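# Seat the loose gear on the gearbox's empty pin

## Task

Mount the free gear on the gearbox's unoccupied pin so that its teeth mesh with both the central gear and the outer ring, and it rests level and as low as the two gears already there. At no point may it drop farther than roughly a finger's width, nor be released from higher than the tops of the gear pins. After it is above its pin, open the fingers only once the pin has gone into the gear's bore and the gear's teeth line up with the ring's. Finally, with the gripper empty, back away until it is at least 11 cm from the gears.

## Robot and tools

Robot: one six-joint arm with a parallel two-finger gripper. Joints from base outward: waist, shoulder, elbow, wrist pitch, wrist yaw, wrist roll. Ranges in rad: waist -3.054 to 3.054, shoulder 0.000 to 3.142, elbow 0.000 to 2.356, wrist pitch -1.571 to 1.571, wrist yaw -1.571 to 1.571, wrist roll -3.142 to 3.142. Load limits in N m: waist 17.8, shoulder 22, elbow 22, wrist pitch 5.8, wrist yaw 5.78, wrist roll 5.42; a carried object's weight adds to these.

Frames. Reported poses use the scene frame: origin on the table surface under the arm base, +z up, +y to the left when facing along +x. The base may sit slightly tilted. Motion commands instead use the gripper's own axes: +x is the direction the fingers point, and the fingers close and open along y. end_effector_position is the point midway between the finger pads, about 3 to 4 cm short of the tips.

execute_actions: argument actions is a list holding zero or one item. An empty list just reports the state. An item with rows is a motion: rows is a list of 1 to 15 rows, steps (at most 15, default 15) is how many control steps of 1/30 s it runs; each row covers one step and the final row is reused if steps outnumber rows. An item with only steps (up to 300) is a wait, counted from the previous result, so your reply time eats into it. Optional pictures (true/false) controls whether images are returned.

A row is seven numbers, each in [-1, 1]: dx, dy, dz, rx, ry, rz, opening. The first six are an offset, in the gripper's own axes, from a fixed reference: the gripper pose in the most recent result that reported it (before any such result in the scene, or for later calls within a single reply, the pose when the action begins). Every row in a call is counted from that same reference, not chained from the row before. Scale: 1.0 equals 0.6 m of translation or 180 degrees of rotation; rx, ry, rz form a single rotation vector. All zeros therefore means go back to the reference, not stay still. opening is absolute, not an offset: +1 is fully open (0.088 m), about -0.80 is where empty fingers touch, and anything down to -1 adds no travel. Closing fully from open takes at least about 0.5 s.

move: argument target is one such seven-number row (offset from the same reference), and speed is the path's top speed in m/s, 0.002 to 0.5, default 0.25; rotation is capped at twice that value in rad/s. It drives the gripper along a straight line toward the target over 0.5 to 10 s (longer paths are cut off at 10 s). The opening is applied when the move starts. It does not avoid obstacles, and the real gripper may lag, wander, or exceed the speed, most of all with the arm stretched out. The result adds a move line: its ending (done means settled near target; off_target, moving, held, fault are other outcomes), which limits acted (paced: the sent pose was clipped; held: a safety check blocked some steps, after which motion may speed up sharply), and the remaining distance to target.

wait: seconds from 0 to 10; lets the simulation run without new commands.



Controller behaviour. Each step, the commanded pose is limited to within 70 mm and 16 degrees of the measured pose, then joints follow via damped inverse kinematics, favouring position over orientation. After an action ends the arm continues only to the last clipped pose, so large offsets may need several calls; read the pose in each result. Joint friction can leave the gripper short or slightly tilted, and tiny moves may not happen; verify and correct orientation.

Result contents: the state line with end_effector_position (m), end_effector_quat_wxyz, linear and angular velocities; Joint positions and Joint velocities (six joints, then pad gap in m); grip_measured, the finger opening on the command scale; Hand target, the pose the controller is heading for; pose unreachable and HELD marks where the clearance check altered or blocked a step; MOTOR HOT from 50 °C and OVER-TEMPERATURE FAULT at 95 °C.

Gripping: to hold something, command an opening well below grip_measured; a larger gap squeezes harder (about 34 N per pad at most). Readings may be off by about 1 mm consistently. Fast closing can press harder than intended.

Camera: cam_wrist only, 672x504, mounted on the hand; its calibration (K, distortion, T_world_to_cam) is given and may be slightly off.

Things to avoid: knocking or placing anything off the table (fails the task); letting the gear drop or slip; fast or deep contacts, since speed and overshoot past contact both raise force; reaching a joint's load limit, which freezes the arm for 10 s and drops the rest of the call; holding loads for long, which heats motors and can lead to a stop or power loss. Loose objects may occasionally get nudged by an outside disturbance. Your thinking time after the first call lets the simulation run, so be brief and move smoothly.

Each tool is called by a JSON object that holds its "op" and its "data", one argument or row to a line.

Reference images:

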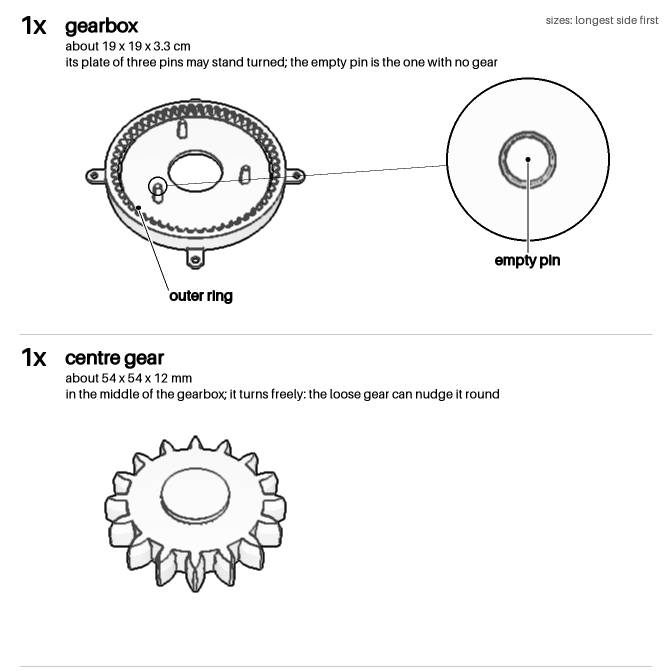

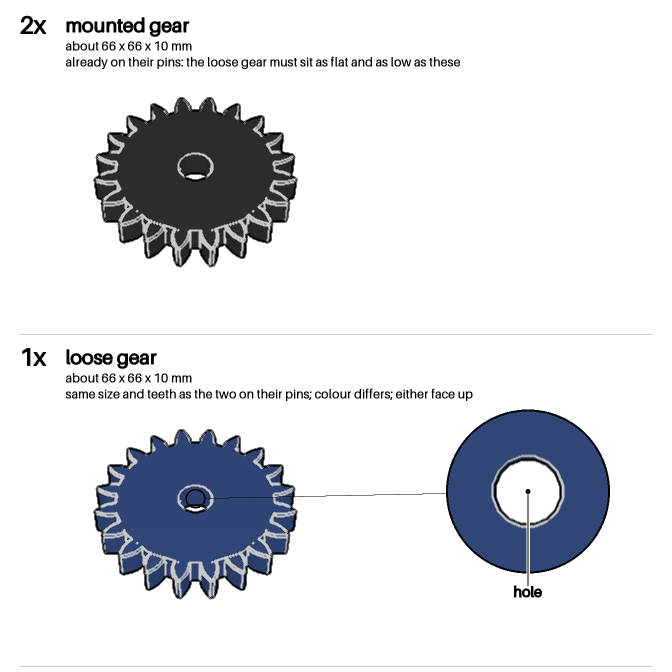

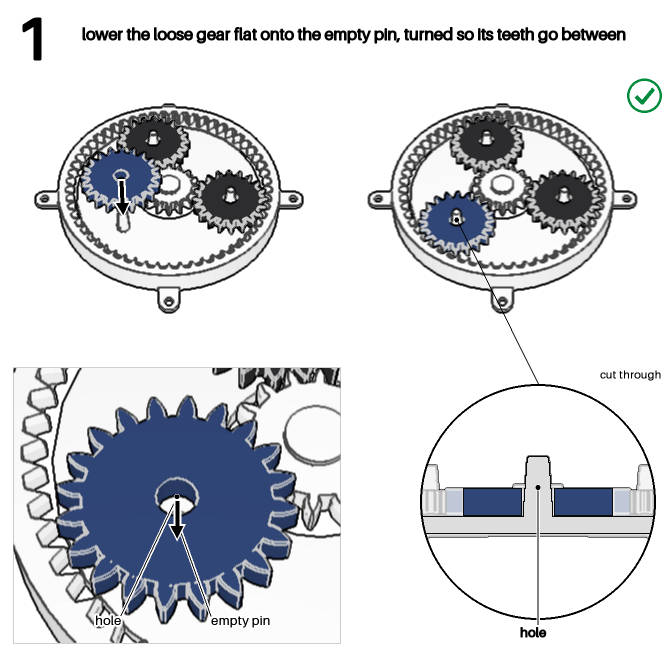

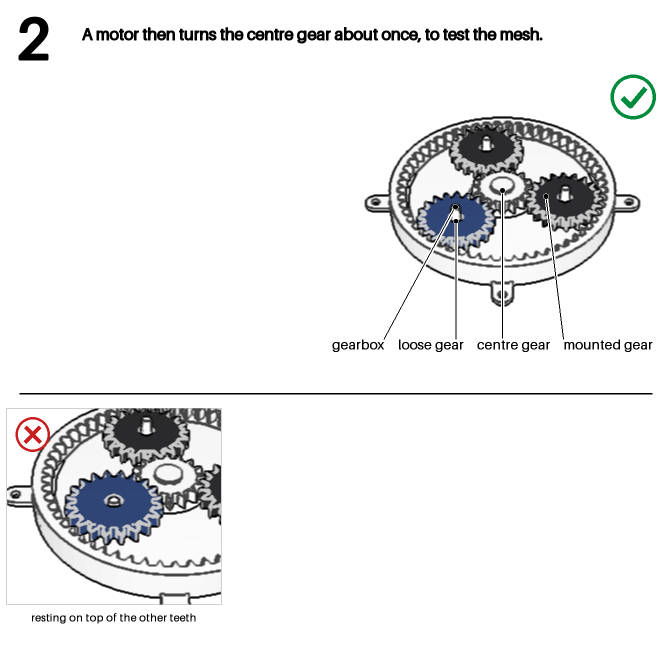

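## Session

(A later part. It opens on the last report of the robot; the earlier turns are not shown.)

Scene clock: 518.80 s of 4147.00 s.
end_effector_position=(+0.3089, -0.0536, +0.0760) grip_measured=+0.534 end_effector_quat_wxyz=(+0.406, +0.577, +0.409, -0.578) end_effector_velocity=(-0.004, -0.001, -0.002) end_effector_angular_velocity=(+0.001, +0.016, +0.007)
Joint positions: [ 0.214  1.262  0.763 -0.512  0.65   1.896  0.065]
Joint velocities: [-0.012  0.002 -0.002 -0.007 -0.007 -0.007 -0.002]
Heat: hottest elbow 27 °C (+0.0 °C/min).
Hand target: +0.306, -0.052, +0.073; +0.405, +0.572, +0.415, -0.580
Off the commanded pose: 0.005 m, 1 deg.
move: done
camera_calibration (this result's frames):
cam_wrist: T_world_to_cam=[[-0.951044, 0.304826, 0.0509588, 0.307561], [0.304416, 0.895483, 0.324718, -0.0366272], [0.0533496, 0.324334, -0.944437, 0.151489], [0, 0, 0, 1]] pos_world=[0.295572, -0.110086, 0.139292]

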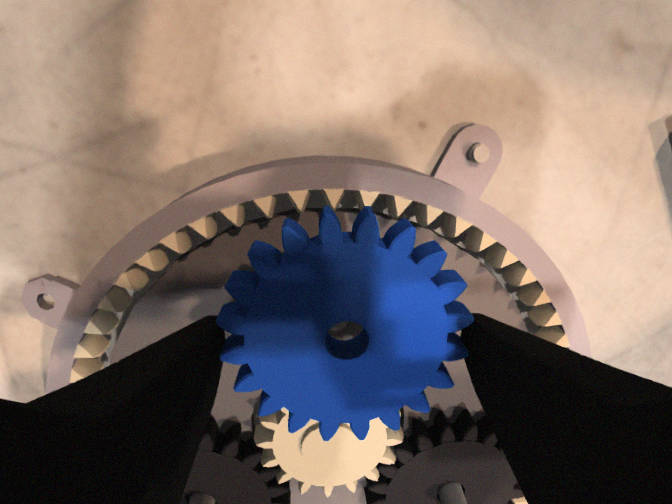

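{"op": "move", "data": {
  "target": [0.01, -0.0051, -0.001, -0.0026, -0.0008, -0.0044, 0.28],
  "speed": 0.01
}}

{"op": "zoom_image", "data": {
  "camera": "cam_wrist",
  "region": [310, 310, 385, 375]
}}

Scene clock: 528.97 s of 4147.00 s.
end_effector_position=(+0.3098, -0.0541, +0.0737) grip_measured=+0.534 end_effector_quat_wxyz=(+0.406, +0.578, +0.408, -0.578) end_effector_velocity=(-0.002, +0.000, -0.000) end_effector_angular_velocity=(+0.006, +0.007, +0.025)
Joint positions: [ 0.207  1.268  0.763 -0.499  0.647  1.889  0.065]
Joint velocities: [-0.002 -0.002 -0.002 -0.007 -0.007 -0.022 -0.002]
Heat: hottest elbow 27 °C (+0.0 °C/min).
Hand target: +0.306, -0.052, +0.070; +0.405, +0.572, +0.415, -0.580
Off the commanded pose: 0.006 m, 1 deg.
move: done
camera_calibration (this result's frames):
cam_wrist: T_world_to_cam=[[-0.950464, 0.30685, 0.0496125, 0.308746], [0.305911, 0.895124, 0.324302, -0.0362464], [0.0551026, 0.323414, -0.944652, 0.148874], [0, 0, 0, 1]] pos_world=[0.296337, -0.110442, 0.137071]

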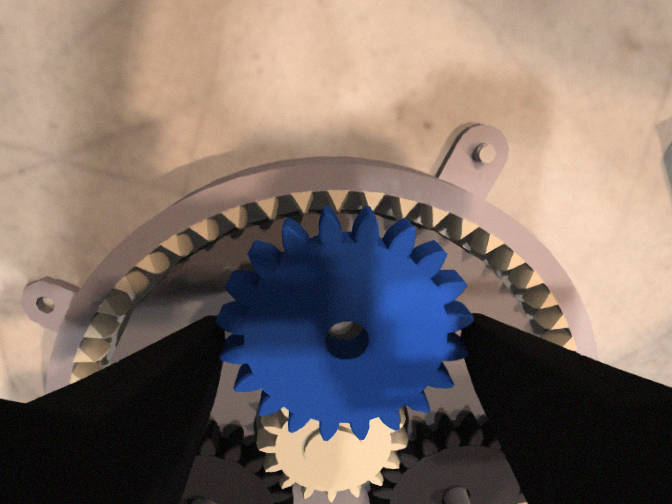

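Region (310, 310, 385, 375) of cam_wrist's 672x504 image, scaled by 6.720, with more detail than that image has; it fills the top 437 rows of this view, and the rest is white.

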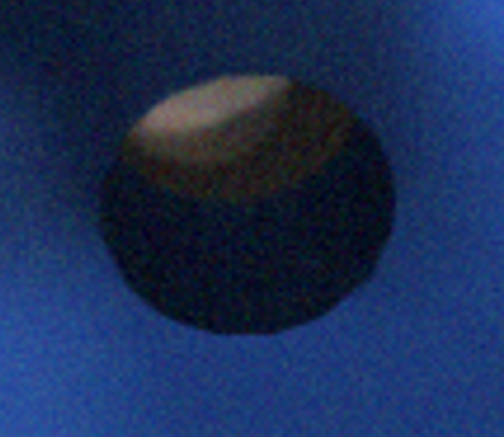

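{"op": "move", "data": {
  "target": [0.0112, -0.0048, -0.0022, -0.003, -0.0008, -0.004, 0.28],
  "speed": 0.008
}}

{"op": "zoom_image", "data": {
  "camera": "cam_wrist",
  "region": [270, 180, 430, 370]
}}

Scene clock: 539.10 s of 4147.00 s.
end_effector_position=(+0.3112, -0.0537, +0.0708) grip_measured=+0.534 end_effector_quat_wxyz=(+0.407, +0.578, +0.408, -0.578) end_effector_velocity=(+0.001, +0.003, -0.000) end_effector_angular_velocity=(+0.020, -0.005, +0.001)
Joint positions: [ 0.201  1.279  0.762 -0.481  0.644  1.881  0.065]
Joint velocities: [-0.002 -0.002 -0.002  0.007 -0.022 -0.007  0.002]
Heat: hottest elbow 27 °C (+0.0 °C/min).
Hand target: +0.307, -0.052, +0.067; +0.406, +0.573, +0.414, -0.580
Off the commanded pose: 0.006 m, 1 deg.
move: done
camera_calibration (this result's frames):
cam_wrist: T_world_to_cam=[[-0.950509, 0.307099, 0.047143, 0.310287], [0.305345, 0.89528, 0.324404, -0.0358633], [0.0574181, 0.322744, -0.944743, 0.145206], [0, 0, 0, 1]] pos_world=[0.297544, -0.110046, 0.134189]

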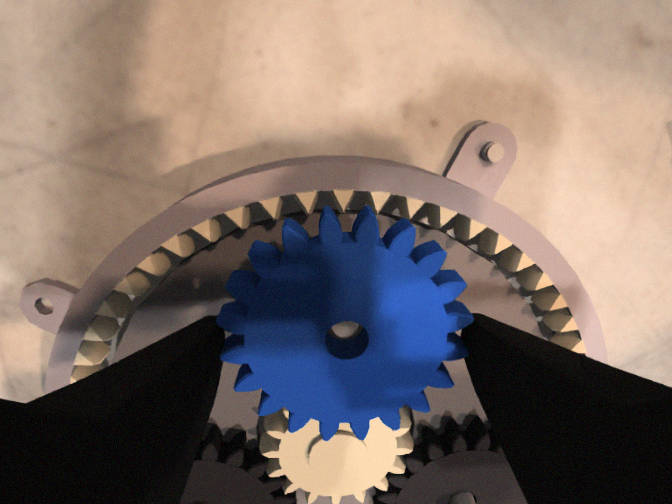

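Region (270, 180, 430, 370) of cam_wrist's 672x504 image, scaled by 2.653, with more detail than that image has; it fills the left 424 columns of this view, and the rest is white.

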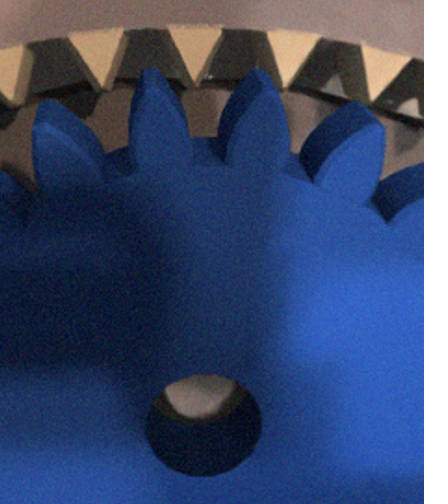

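{"op": "move", "data": {
  "target": [0.0147, -0.0068, -0.0008, -0.007, -0.0008, -0.0044, 0.28],
  "speed": 0.008
}}

{"op": "zoom_image", "data": {
  "camera": "cam_wrist",
  "region": [270, 180, 430, 370]
}}

Scene clock: 546.63 s of 4147.00 s.
end_effector_position=(+0.3124, -0.0542, +0.0662) grip_measured=+0.534 end_effector_quat_wxyz=(+0.411, +0.577, +0.410, -0.575) end_effector_velocity=(-0.005, +0.000, -0.002) end_effector_angular_velocity=(+0.004, +0.017, +0.013)
Joint positions: [ 0.188  1.29   0.758 -0.452  0.638  1.854  0.065]
Joint velocities: [-0.007  0.002 -0.007 -0.007 -0.007 -0.007  0.001]
Heat: hottest elbow 27 °C (+0.0 °C/min).
Hand target: +0.307, -0.052, +0.062; +0.409, +0.570, +0.418, -0.577
Off the commanded pose: 0.007 m, 1 deg.
move: done
camera_calibration (this result's frames):
cam_wrist: T_world_to_cam=[[-0.953752, 0.297413, 0.0436215, 0.312486], [0.29508, 0.89867, 0.324532, -0.0309172], [0.0573188, 0.322395, -0.944868, 0.140972], [0, 0, 0, 1]] pos_world=[0.299077, -0.110602, 0.129602]

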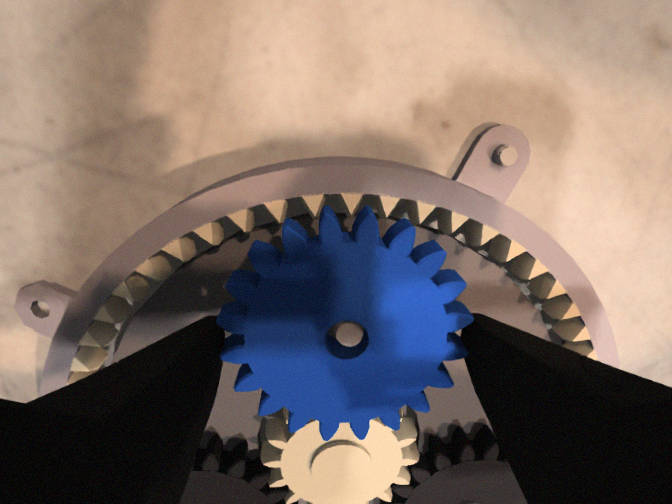

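Region (270, 180, 430, 370) of cam_wrist's 672x504 image, scaled by 2.653, with more detail than that image has; it fills the left 424 columns of this view, and the rest is white.

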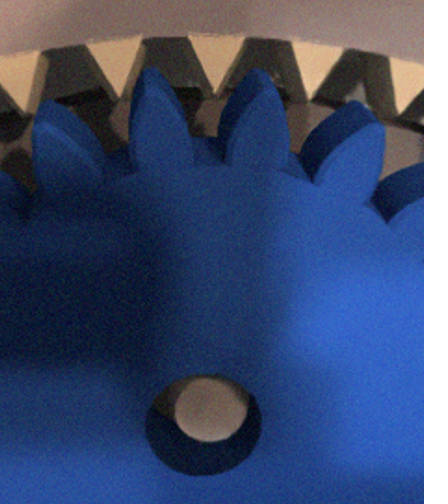

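{"op": "move", "data": {
  "target": [0.0137, -0.0111, -0.0011, -0.003, -0.0008, -0.0064, 0.28],
  "speed": 0.008
}}

{"op": "zoom_image", "data": {
  "camera": "cam_wrist",
  "region": [230, 180, 470, 500]
}}

Scene clock: 557.20 s of 4147.00 s.
end_effector_position=(+0.3114, -0.0538, +0.0623) grip_measured=+0.534 end_effector_quat_wxyz=(+0.409, +0.577, +0.410, -0.576) end_effector_velocity=(-0.004, +0.000, -0.000) end_effector_angular_velocity=(-0.005, +0.009, +0.016)
Joint positions: [ 0.178  1.299  0.751 -0.433  0.632  1.849  0.065]
Joint velocities: [ 0.002 -0.002 -0.007 -0.007  0.007 -0.007  0.001]
Heat: hottest wrist pitch 27 °C (+0.0 °C/min).
Hand target: +0.306, -0.051, +0.058; +0.408, +0.570, +0.417, -0.578
Off the commanded pose: 0.007 m, 1 deg.
move: done
camera_calibration (this result's frames):
cam_wrist: T_world_to_cam=[[-0.952914, 0.299746, 0.0459096, 0.311302], [0.298023, 0.897755, 0.324372, -0.0306163], [0.0560137, 0.322781, -0.944815, 0.137572], [0, 0, 0, 1]] pos_world=[0.298062, -0.110231, 0.125619]

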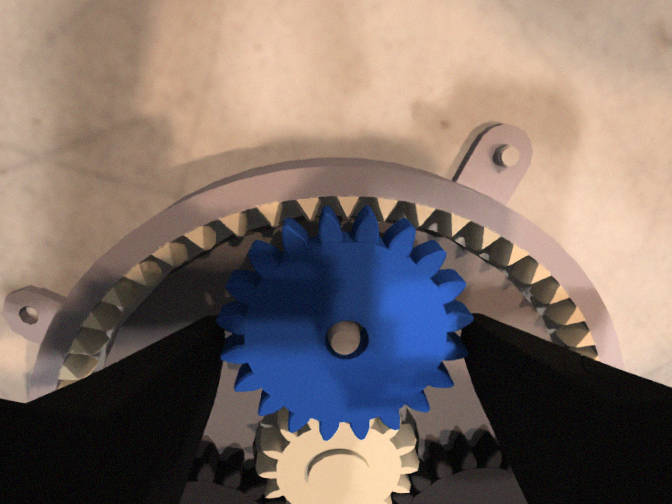

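Region (230, 180, 470, 500) of cam_wrist's 672x504 image, scaled by 1.575, with more detail than that image has; it fills the left 378 columns of this view, and the rest is white.

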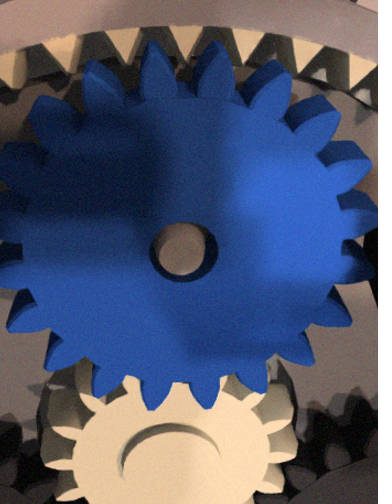

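{"op": "move", "data": {
  "target": [0.0155, -0.0087, -0.0011, -0.003, -0.0008, -0.0056, 0.28],
  "speed": 0.008
}}

{"op": "zoom_image", "data": {
  "camera": "cam_wrist",
  "region": [230, 180, 470, 500]
}}

Scene clock: 565.83 s of 4147.00 s.
end_effector_position=(+0.3119, -0.0540, +0.0573) grip_measured=+0.534 end_effector_quat_wxyz=(+0.409, +0.578, +0.409, -0.576) end_effector_velocity=(-0.005, +0.002, -0.002) end_effector_angular_velocity=(+0.007, +0.015, +0.030)
Joint positions: [ 0.165  1.313  0.746 -0.406  0.625  1.837  0.065]
Joint velocities: [-0.002  0.002 -0.007 -0.007 -0.007 -0.022  0.003]
Heat: hottest wrist pitch 27 °C (+0.0 °C/min).
Hand target: +0.307, -0.051, +0.053; +0.407, +0.571, +0.417, -0.578
Off the commanded pose: 0.007 m, 1 deg.
move: done
camera_calibration (this result's frames):
cam_wrist: T_world_to_cam=[[-0.952276, 0.301848, 0.0453676, 0.312], [0.299844, 0.897237, 0.324128, -0.0296277], [0.057132, 0.322263, -0.944925, 0.13248], [0, 0, 0, 1]] pos_world=[0.298425, -0.110287, 0.120632]

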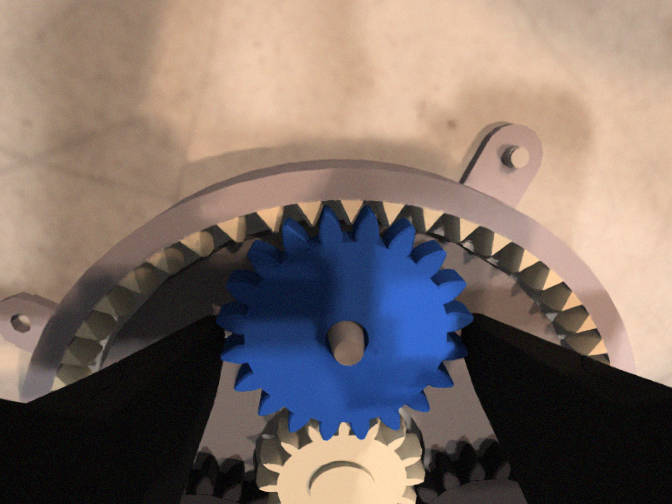

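Region (230, 180, 470, 500) of cam_wrist's 672x504 image, scaled by 1.575, with more detail than that image has; it fills the left 378 columns of this view, and the rest is white.

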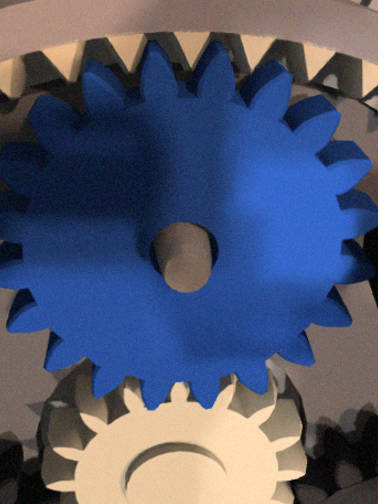

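{"op": "move", "data": {
  "target": [0.0155, -0.0095, -0.0011, -0.003, -0.0008, -0.0058, 0.28],
  "speed": 0.008
}}

{"op": "zoom_image", "data": {
  "camera": "cam_wrist",
  "region": [230, 180, 470, 500]
}}

Scene clock: 572.67 s of 4147.00 s.
end_effector_position=(+0.3115, -0.0535, +0.0556) grip_measured=+0.535 end_effector_quat_wxyz=(+0.409, +0.579, +0.409, -0.575) end_effector_velocity=(+0.002, +0.002, -0.000) end_effector_angular_velocity=(+0.008, -0.016, -0.001)
Joint positions: [ 0.161  1.314  0.739 -0.391  0.619  1.83   0.065]
Joint velocities: [ 0.002 -0.002 -0.007  0.022 -0.007 -0.007 -0.   ]
Heat: hottest wrist pitch 27 °C (+0.0 °C/min).
Hand target: +0.307, -0.051, +0.048; +0.407, +0.571, +0.416, -0.579
Off the commanded pose: 0.009 m, 1 deg.
move: off_target
camera_calibration (this result's frames):
cam_wrist: T_world_to_cam=[[-0.952659, 0.300957, 0.0431857, 0.311748], [0.298056, 0.896405, 0.328057, -0.0290942], [0.060019, 0.325398, -0.94367, 0.129967], [0, 0, 0, 1]] pos_world=[0.297861, -0.110033, 0.118727]

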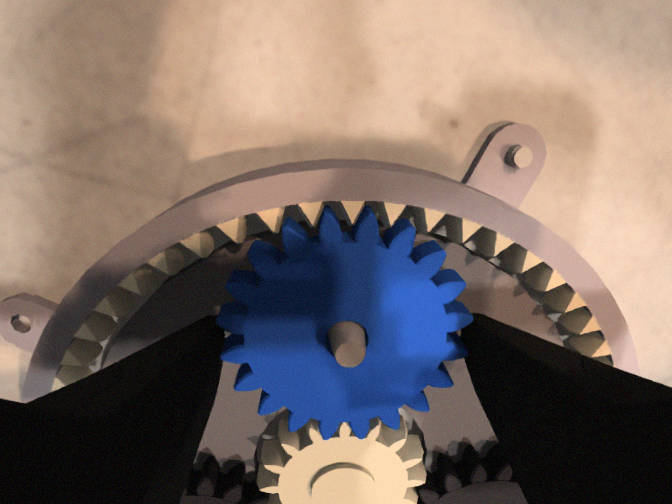

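Region (230, 180, 470, 500) of cam_wrist's 672x504 image, scaled by 1.575, with more detail than that image has; it fills the left 378 columns of this view, and the rest is white.

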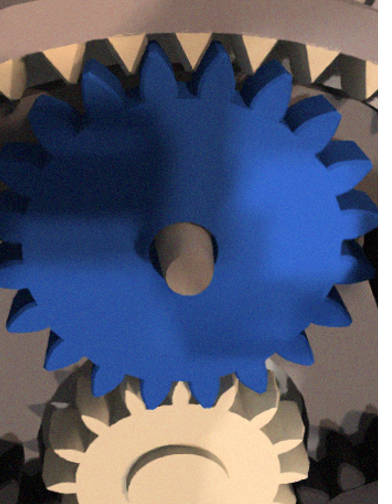

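{"op": "move", "data": {
  "target": [0.0052, -0.0054, -0.0004, 0.014, -0.0024, -0.004, 0.28],
  "speed": 0.008
}}

{"op": "zoom_image", "data": {
  "camera": "cam_wrist",
  "region": [230, 180, 470, 500]
}}

Scene clock: 585.53 s of 4147.00 s.
end_effector_position=(+0.3112, -0.0534, +0.0541) grip_measured=+0.534 end_effector_quat_wxyz=(+0.396, +0.587, +0.394, -0.586) end_effector_velocity=(-0.005, -0.001, -0.001) end_effector_angular_velocity=(+0.005, +0.021, +0.015)
Joint positions: [ 0.159  1.321  0.738 -0.385  0.623  1.877  0.065]
Joint velocities: [-0.007 -0.002 -0.002 -0.022 -0.007 -0.007  0.001]
Heat: hottest wrist pitch 27 °C (+0.0 °C/min).
Hand target: +0.308, -0.052, +0.053; +0.394, +0.583, +0.399, -0.588
Off the commanded pose: 0.003 m, 1 deg.
move: done
camera_calibration (this result's frames):
cam_wrist: T_world_to_cam=[[-0.937105, 0.346308, 0.0436488, 0.309099], [0.341201, 0.882479, 0.323748, -0.0425479], [0.0735975, 0.318279, -0.945136, 0.124032], [0, 0, 0, 1]] pos_world=[0.295047, -0.108973, 0.11751]

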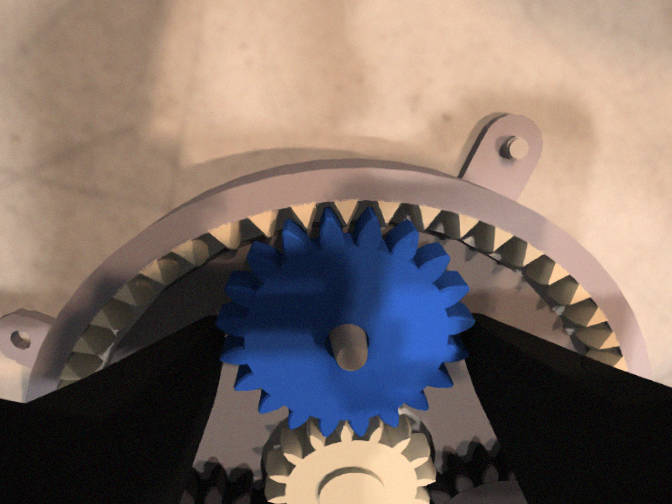

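Region (230, 180, 470, 500) of cam_wrist's 672x504 image, scaled by 1.575, with more detail than that image has; it fills the left 378 columns of this view, and the rest is white.

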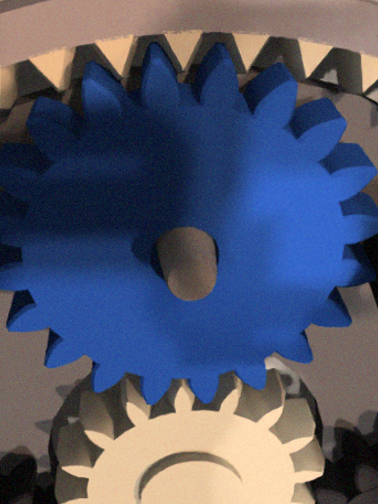

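{"op": "move", "data": {
  "target": [0.0118, -0.0067, -0.0002, -0.002, -0.0008, -0.005, 0.28],
  "speed": 0.006
}}

{"op": "zoom_image", "data": {
  "camera": "cam_wrist",
  "region": [230, 180, 470, 500]
}}

Scene clock: 594.37 s of 4147.00 s.
end_effector_position=(+0.3131, -0.0540, +0.0532) grip_measured=+0.534 end_effector_quat_wxyz=(+0.395, +0.591, +0.393, -0.584) end_effector_velocity=(+0.001, +0.003, -0.001) end_effector_angular_velocity=(+0.032, -0.005, -0.001)
Joint positions: [ 0.153  1.321  0.739 -0.373  0.615  1.87   0.065]
Joint velocities: [-0.007 -0.002 -0.002  0.007 -0.037 -0.007 -0.   ]
Heat: hottest wrist pitch 27 °C (+0.0 °C/min).
Hand target: +0.307, -0.052, +0.047; +0.393, +0.582, +0.401, -0.588
Off the commanded pose: 0.009 m, 1 deg.
move: off_target
camera_calibration (this result's frames):
cam_wrist: T_world_to_cam=[[-0.935982, 0.349947, 0.0384014, 0.311225], [0.342465, 0.879797, 0.329659, -0.0432638], [0.0815777, 0.321706, -0.943319, 0.120798], [0, 0, 0, 1]] pos_world=[0.296263, -0.10971, 0.116262]

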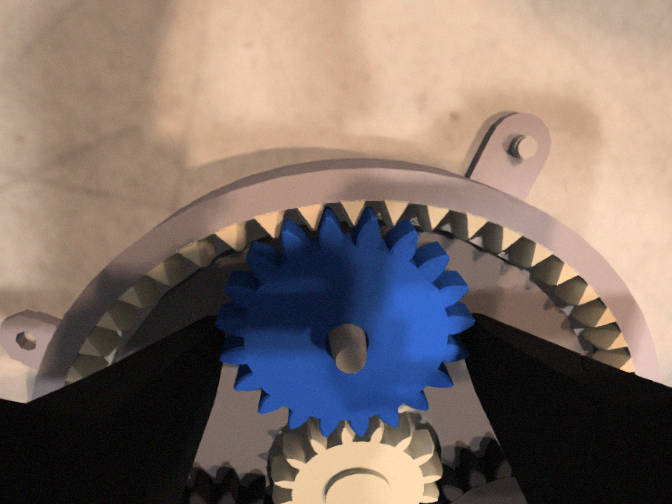

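Region (230, 180, 470, 500) of cam_wrist's 672x504 image, scaled by 1.575, with more detail than that image has; it fills the left 378 columns of this view, and the rest is white.

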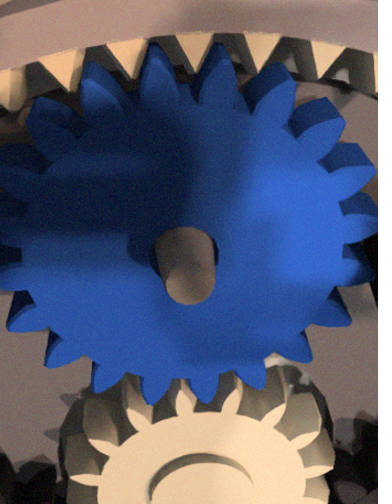

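{"op": "move", "data": {
  "target": [0.0103, -0.0138, -0.0003, -0.003, -0.0031, -0.008, 0.28],
  "speed": 0.006
}}

{"op": "zoom_image", "data": {
  "camera": "cam_wrist",
  "region": [230, 180, 470, 500]
}}

Scene clock: 606.93 s of 4147.00 s.
end_effector_position=(+0.3127, -0.0541, +0.0521) grip_measured=+0.534 end_effector_quat_wxyz=(+0.395, +0.590, +0.392, -0.585) end_effector_velocity=(+0.003, -0.002, -0.000) end_effector_angular_velocity=(-0.010, -0.016, -0.007)
Joint positions: [ 0.152  1.325  0.738 -0.37   0.618  1.872  0.065]
Joint velocities: [-0.002 -0.002 -0.002  0.022  0.007 -0.007 -0.001]
Heat: hottest wrist pitch 27 °C (+0.0 °C/min).
Hand target: +0.306, -0.051, +0.047; +0.392, +0.581, +0.401, -0.590
Off the commanded pose: 0.009 m, 2 deg.
move: off_target
camera_calibration (this result's frames):
cam_wrist: T_world_to_cam=[[-0.935233, 0.351803, 0.03966, 0.310679], [0.344938, 0.880249, 0.325851, -0.0431681], [0.0797247, 0.318427, -0.944589, 0.120292], [0, 0, 0, 1]] pos_world=[0.295858, -0.109604, 0.115371]

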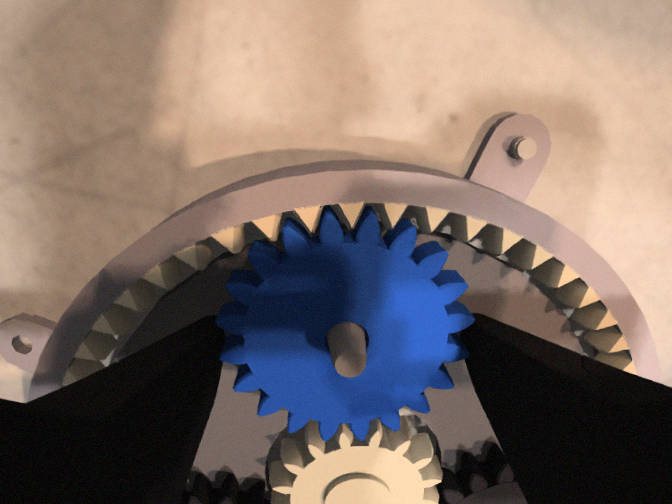

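Region (230, 180, 470, 500) of cam_wrist's 672x504 image, scaled by 1.575, with more detail than that image has; it fills the left 378 columns of this view, and the rest is white.

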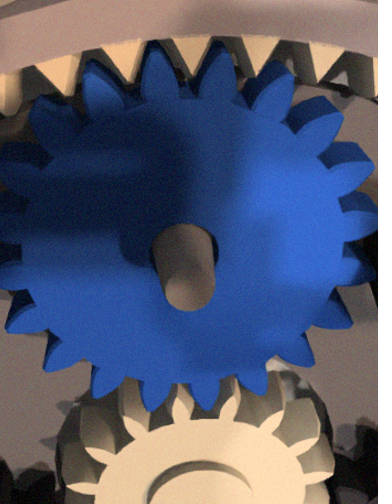

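{"op": "execute_actions", "data": {
  "actions": [
    {"rows": [[0.002, 0, 0, 0, 0, 0, 0.28]], "steps": 10}
  ]
}}

{"op": "zoom_image", "data": {
  "camera": "cam_wrist",
  "region": [270, 190, 440, 290]
}}

{"op": "zoom_image", "data": {
  "camera": "cam_wrist",
  "region": [260, 390, 520, 504]
}}

Scene clock: 619.47 s of 4147.00 s.
end_effector_position=(+0.3128, -0.0539, +0.0517) grip_measured=+0.534 end_effector_quat_wxyz=(+0.395, +0.590, +0.391, -0.585) end_effector_velocity=(-0.003, -0.001, -0.001) end_effector_angular_velocity=(-0.008, +0.012, +0.027)
Joint positions: [ 0.153  1.327  0.737 -0.366  0.62   1.872  0.065]
Joint velocities: [-0.002  0.002 -0.002 -0.007  0.007 -0.022 -0.   ]
Heat: hottest wrist pitch 27 °C (+0.0 °C/min).
Hand target: +0.313, -0.054, +0.051; +0.395, +0.590, +0.392, -0.585
Off the commanded pose: 0.001 m, 0 deg.
Steps of this call (steps 1 to 366: nothing new was sent; steps 367 to 376: all 10 steps of this action). Readings (end_effector_position):
367: (+0.3121, -0.0537, +0.0517)
368: (+0.3121, -0.0537, +0.0517)
370: (+0.3124, -0.0537, +0.0518)
374: (+0.3127, -0.0537, +0.0518)
376: the state above
camera_calibration (this result's frames):
cam_wrist: T_world_to_cam=[[-0.93522, 0.352021, 0.0380225, 0.310817], [0.344709, 0.880704, 0.324862, -0.0431492], [0.0808717, 0.316924, -0.944997, 0.119483], [0, 0, 0, 1]] pos_world=[0.295893, -0.109279, 0.115111]

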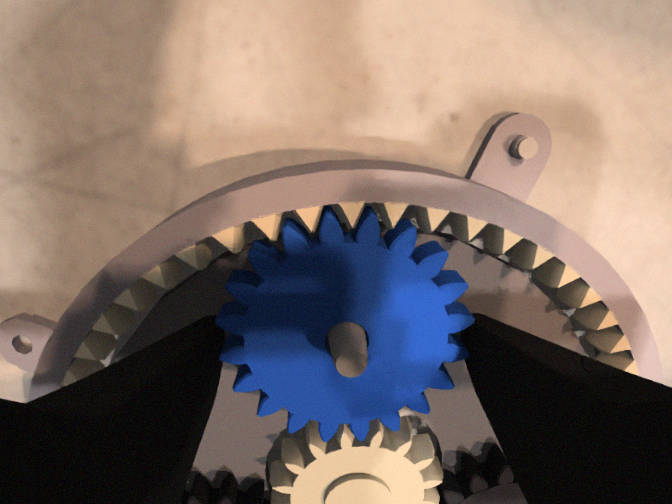

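Region (270, 190, 440, 290) of cam_wrist's 672x504 image, scaled by 2.965, with more detail than that image has; it fills the top 296 rows of this view, and the rest is white.

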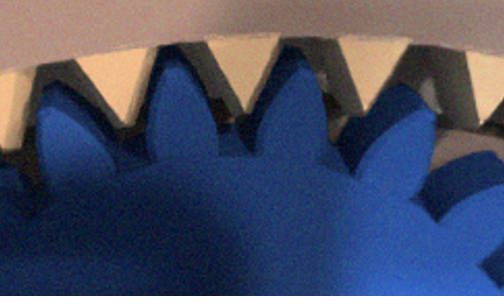

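Region (260, 390, 520, 504) of cam_wrist's 672x504 image, scaled by 1.938, with more detail than that image has; it fills the top 221 rows of this view, and the rest is white.

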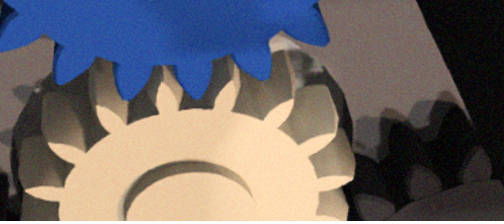

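{"op": "execute_actions", "data": {
  "actions": [
    {"rows": [[0,0,0,0,0,0,0.40],[0,0,0,0,0,0,0.48],[0,0,0,0,0,0,0.53],[0,0,0,0,0,0,0.56],[0,0,0,0,0,0,0.59],[0,0,0,0,0,0,0.62],[0,0,0,0,0,0,0.65],[0,0,0,0,0,0,0.68],[0,0,0,0,0,0,0.71],[0,0,0,0,0,0,0.74],[0,0,0,0,0,0,0.77],[0,0,0,0,0,0,0.80]], "steps": 15}
  ]
}}

{"op": "zoom_image", "data": {
  "camera": "cam_wrist",
  "region": [190, 180, 510, 504]
}}

Scene clock: 646.13 s of 4147.00 s.
end_effector_position=(+0.3133, -0.0540, +0.0518) grip_measured=+0.761 end_effector_quat_wxyz=(+0.396, +0.591, +0.391, -0.585) end_effector_velocity=(+0.001, +0.000, -0.000) end_effector_angular_velocity=(+0.005, -0.005, +0.002)
Joint positions: [ 0.152  1.327  0.737 -0.364  0.619  1.871  0.076]
Joint velocities: [-0.002 -0.002 -0.002  0.007 -0.007 -0.007  0.017]
Heat: hottest wrist pitch 27 °C (+0.0 °C/min).
Hand target: +0.313, -0.054, +0.052; +0.395, +0.590, +0.391, -0.585
Off the commanded pose: 0.001 m, 0 deg.
Steps of this call (steps 1 to 785: nothing new was sent; steps 786 to 800: all 15 steps of this action). Readings (end_effector_position):
786: (+0.3133, -0.0542, +0.0518)
787: (+0.3133, -0.0542, +0.0518)
789: (+0.3133, -0.0542, +0.0518)
793: (+0.3134, -0.0541, +0.0518)
800: the state above
camera_calibration (this result's frames):
cam_wrist: T_world_to_cam=[[-0.935062, 0.352636, 0.0361468, 0.311455], [0.344637, 0.880482, 0.32554, -0.0432205], [0.0829704, 0.316858, -0.944837, 0.118897], [0, 0, 0, 1]] pos_world=[0.296261, -0.109449, 0.11515]

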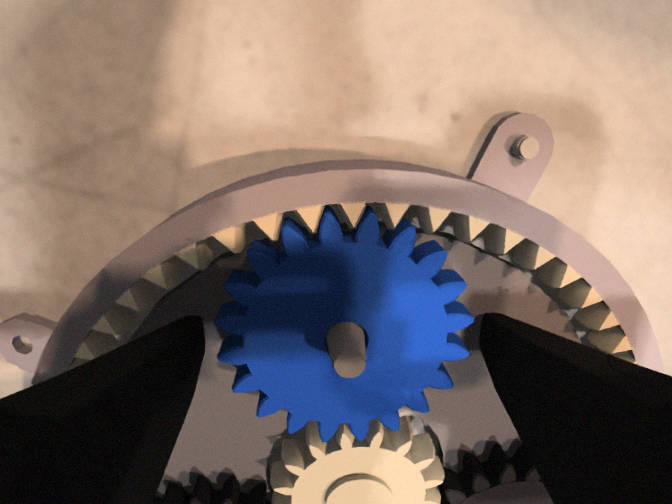

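Region (190, 180, 510, 504) of cam_wrist's 672x504 image, scaled by 1.556, with more detail than that image has; it fills the left 498 columns of this view, and the rest is white.

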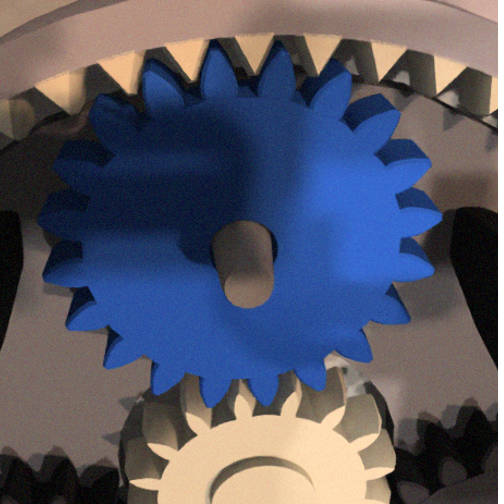

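{"op": "move", "data": {
  "target": [-0.035, 0.008, 0, 0, 0, 0.004, 0.82],
  "speed": 0.03
}}

{"op": "move", "data": {
  "target": [-0.2, 0, 0.06, 0, 0, 0, 0.82],
  "speed": 0.2
}}

Scene clock: 656.70 s of 4147.00 s.
end_effector_position=(+0.3133, -0.0537, +0.0688) grip_measured=+0.820 end_effector_quat_wxyz=(+0.398, +0.587, +0.394, -0.584) end_effector_velocity=(-0.004, +0.005, +0.001) end_effector_angular_velocity=(+0.027, +0.013, +0.011)
Joint positions: [ 0.198  1.286  0.76  -0.46   0.646  1.909  0.079]
Joint velocities: [ 0.007 -0.002 -0.002 -0.022 -0.022  0.007 -0.   ]
Heat: hottest elbow 27 °C (+0.0 °C/min).
Hand target: +0.318, -0.056, +0.073; +0.399, +0.593, +0.387, -0.582
Off the commanded pose: 0.006 m, 1 deg.
After step 190, 3.23 s passed at rest.
move: done
camera_calibration (this result's frames):
cam_wrist: T_world_to_cam=[[-0.938694, 0.342585, 0.0385753, 0.311136], [0.336103, 0.884498, 0.323571, -0.0460576], [0.076731, 0.3167, -0.945417, 0.136801], [0, 0, 0, 1]] pos_world=[0.297045, -0.109178, 0.132235]

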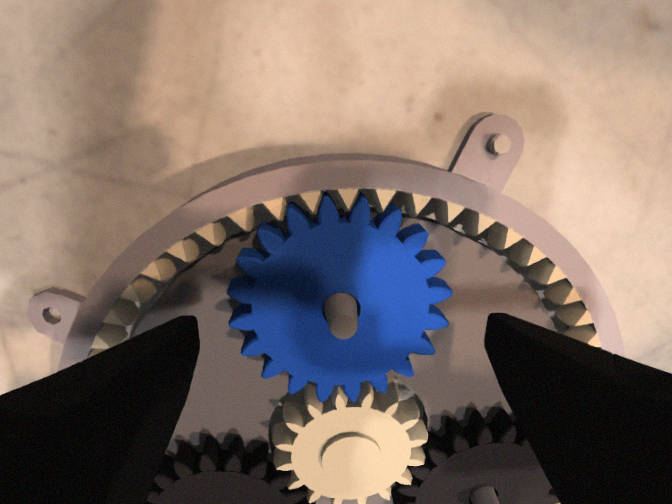

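Scene clock: 657.93 s of 4147.00 s.
end_effector_position=(+0.2969, -0.0861, +0.1854) grip_measured=+0.820 end_effector_quat_wxyz=(+0.398, +0.585, +0.398, -0.584) end_effector_velocity=(-0.004, -0.003, +0.002) end_effector_angular_velocity=(-0.009, +0.013, +0.002)
Joint positions: [ 0.476  1.039  0.995 -1.162  0.77   2.234  0.079]
Joint velocities: [ 0.007 -0.002  0.007 -0.037  0.007  0.022  0.   ]
Heat: hottest elbow 27 °C (+0.0 °C/min).
Hand target: +0.299, -0.087, +0.188; +0.398, +0.588, +0.394, -0.583
Off the commanded pose: 0.004 m, 1 deg.
move: done
camera_calibration (this result's frames):
cam_wrist: T_world_to_cam=[[-0.940568, 0.336459, 0.0461081, 0.301023], [0.332655, 0.885467, 0.324481, -0.0486342], [0.0683476, 0.320535, -0.944768, 0.261305], [0, 0, 0, 1]] pos_world=[0.281452, -0.141975, 0.248773]

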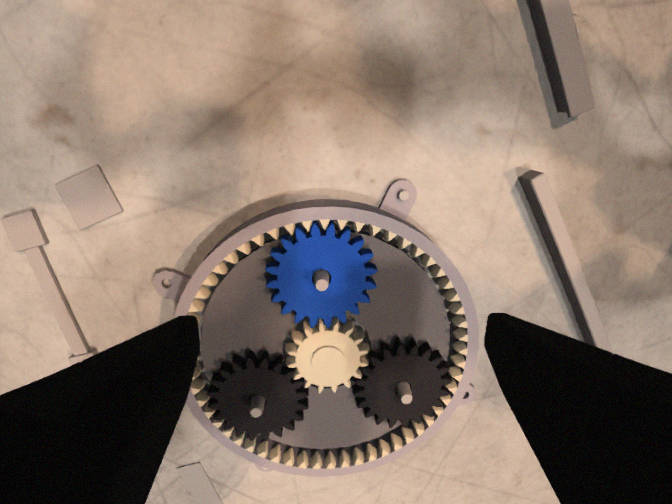

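{"op": "zoom_image", "data": {
  "camera": "cam_wrist",
  "region": [190, 200, 480, 480]
}}

Region (190, 200, 480, 480) of cam_wrist's 672x504 image, scaled by 1.738, with more detail than that image has; it fills the top 487 rows of this view, and the rest is white.

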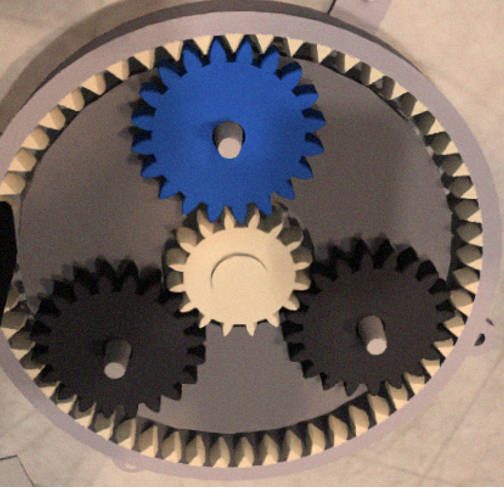

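{"op": "move", "data": {
  "target": [-0.03, 0, 0.15, 0, 0, 0, 0.82],
  "speed": 0.2
}}

{"op": "finished_scene", "data": {
  "scene": 1
}}

Scene clock: 666.37 s of 4147.00 s.
end_effector_position=(+0.2616, -0.1666, +0.1994) grip_measured=+0.820 end_effector_quat_wxyz=(+0.399, +0.576, +0.405, -0.588) end_effector_velocity=(-0.003, -0.003, +0.000) end_effector_angular_velocity=(+0.012, -0.002, +0.011)
Joint positions: [ 0.06   0.777  1.019 -1.18   0.57   1.771  0.079]
Joint velocities: [-0.042 -0.017 -0.002  0.007 -0.037 -0.051 -0.   ]
Heat: hottest elbow 27 °C (+0.0 °C/min).
Hand target: +0.263, -0.170, +0.203; +0.399, +0.583, +0.398, -0.585
Off the commanded pose: 0.006 m, 1 deg.
After step 190, 1.10 s passed at rest.
move: done
camera_calibration (this result's frames):
cam_wrist: T_world_to_cam=[[-0.943515, 0.325149, 0.063693, 0.289592], [0.328193, 0.89077, 0.314354, 0.0338704], [0.045476, 0.317501, -0.947167, 0.308637], [0, 0, 0, 1]] pos_world=[0.248083, -0.222324, 0.263238]

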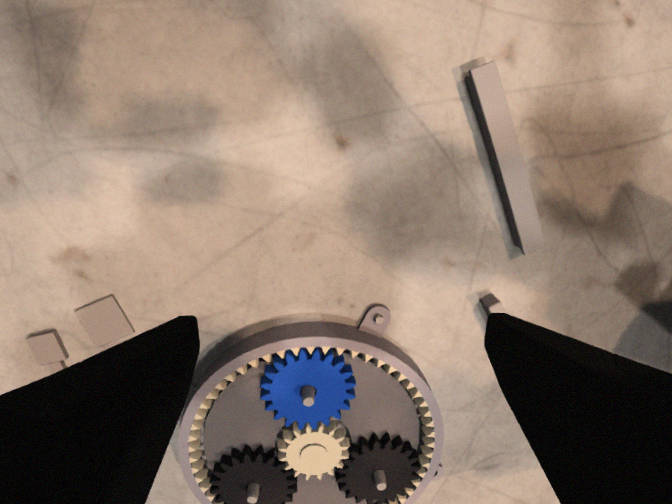

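The scene is finished: the task was done.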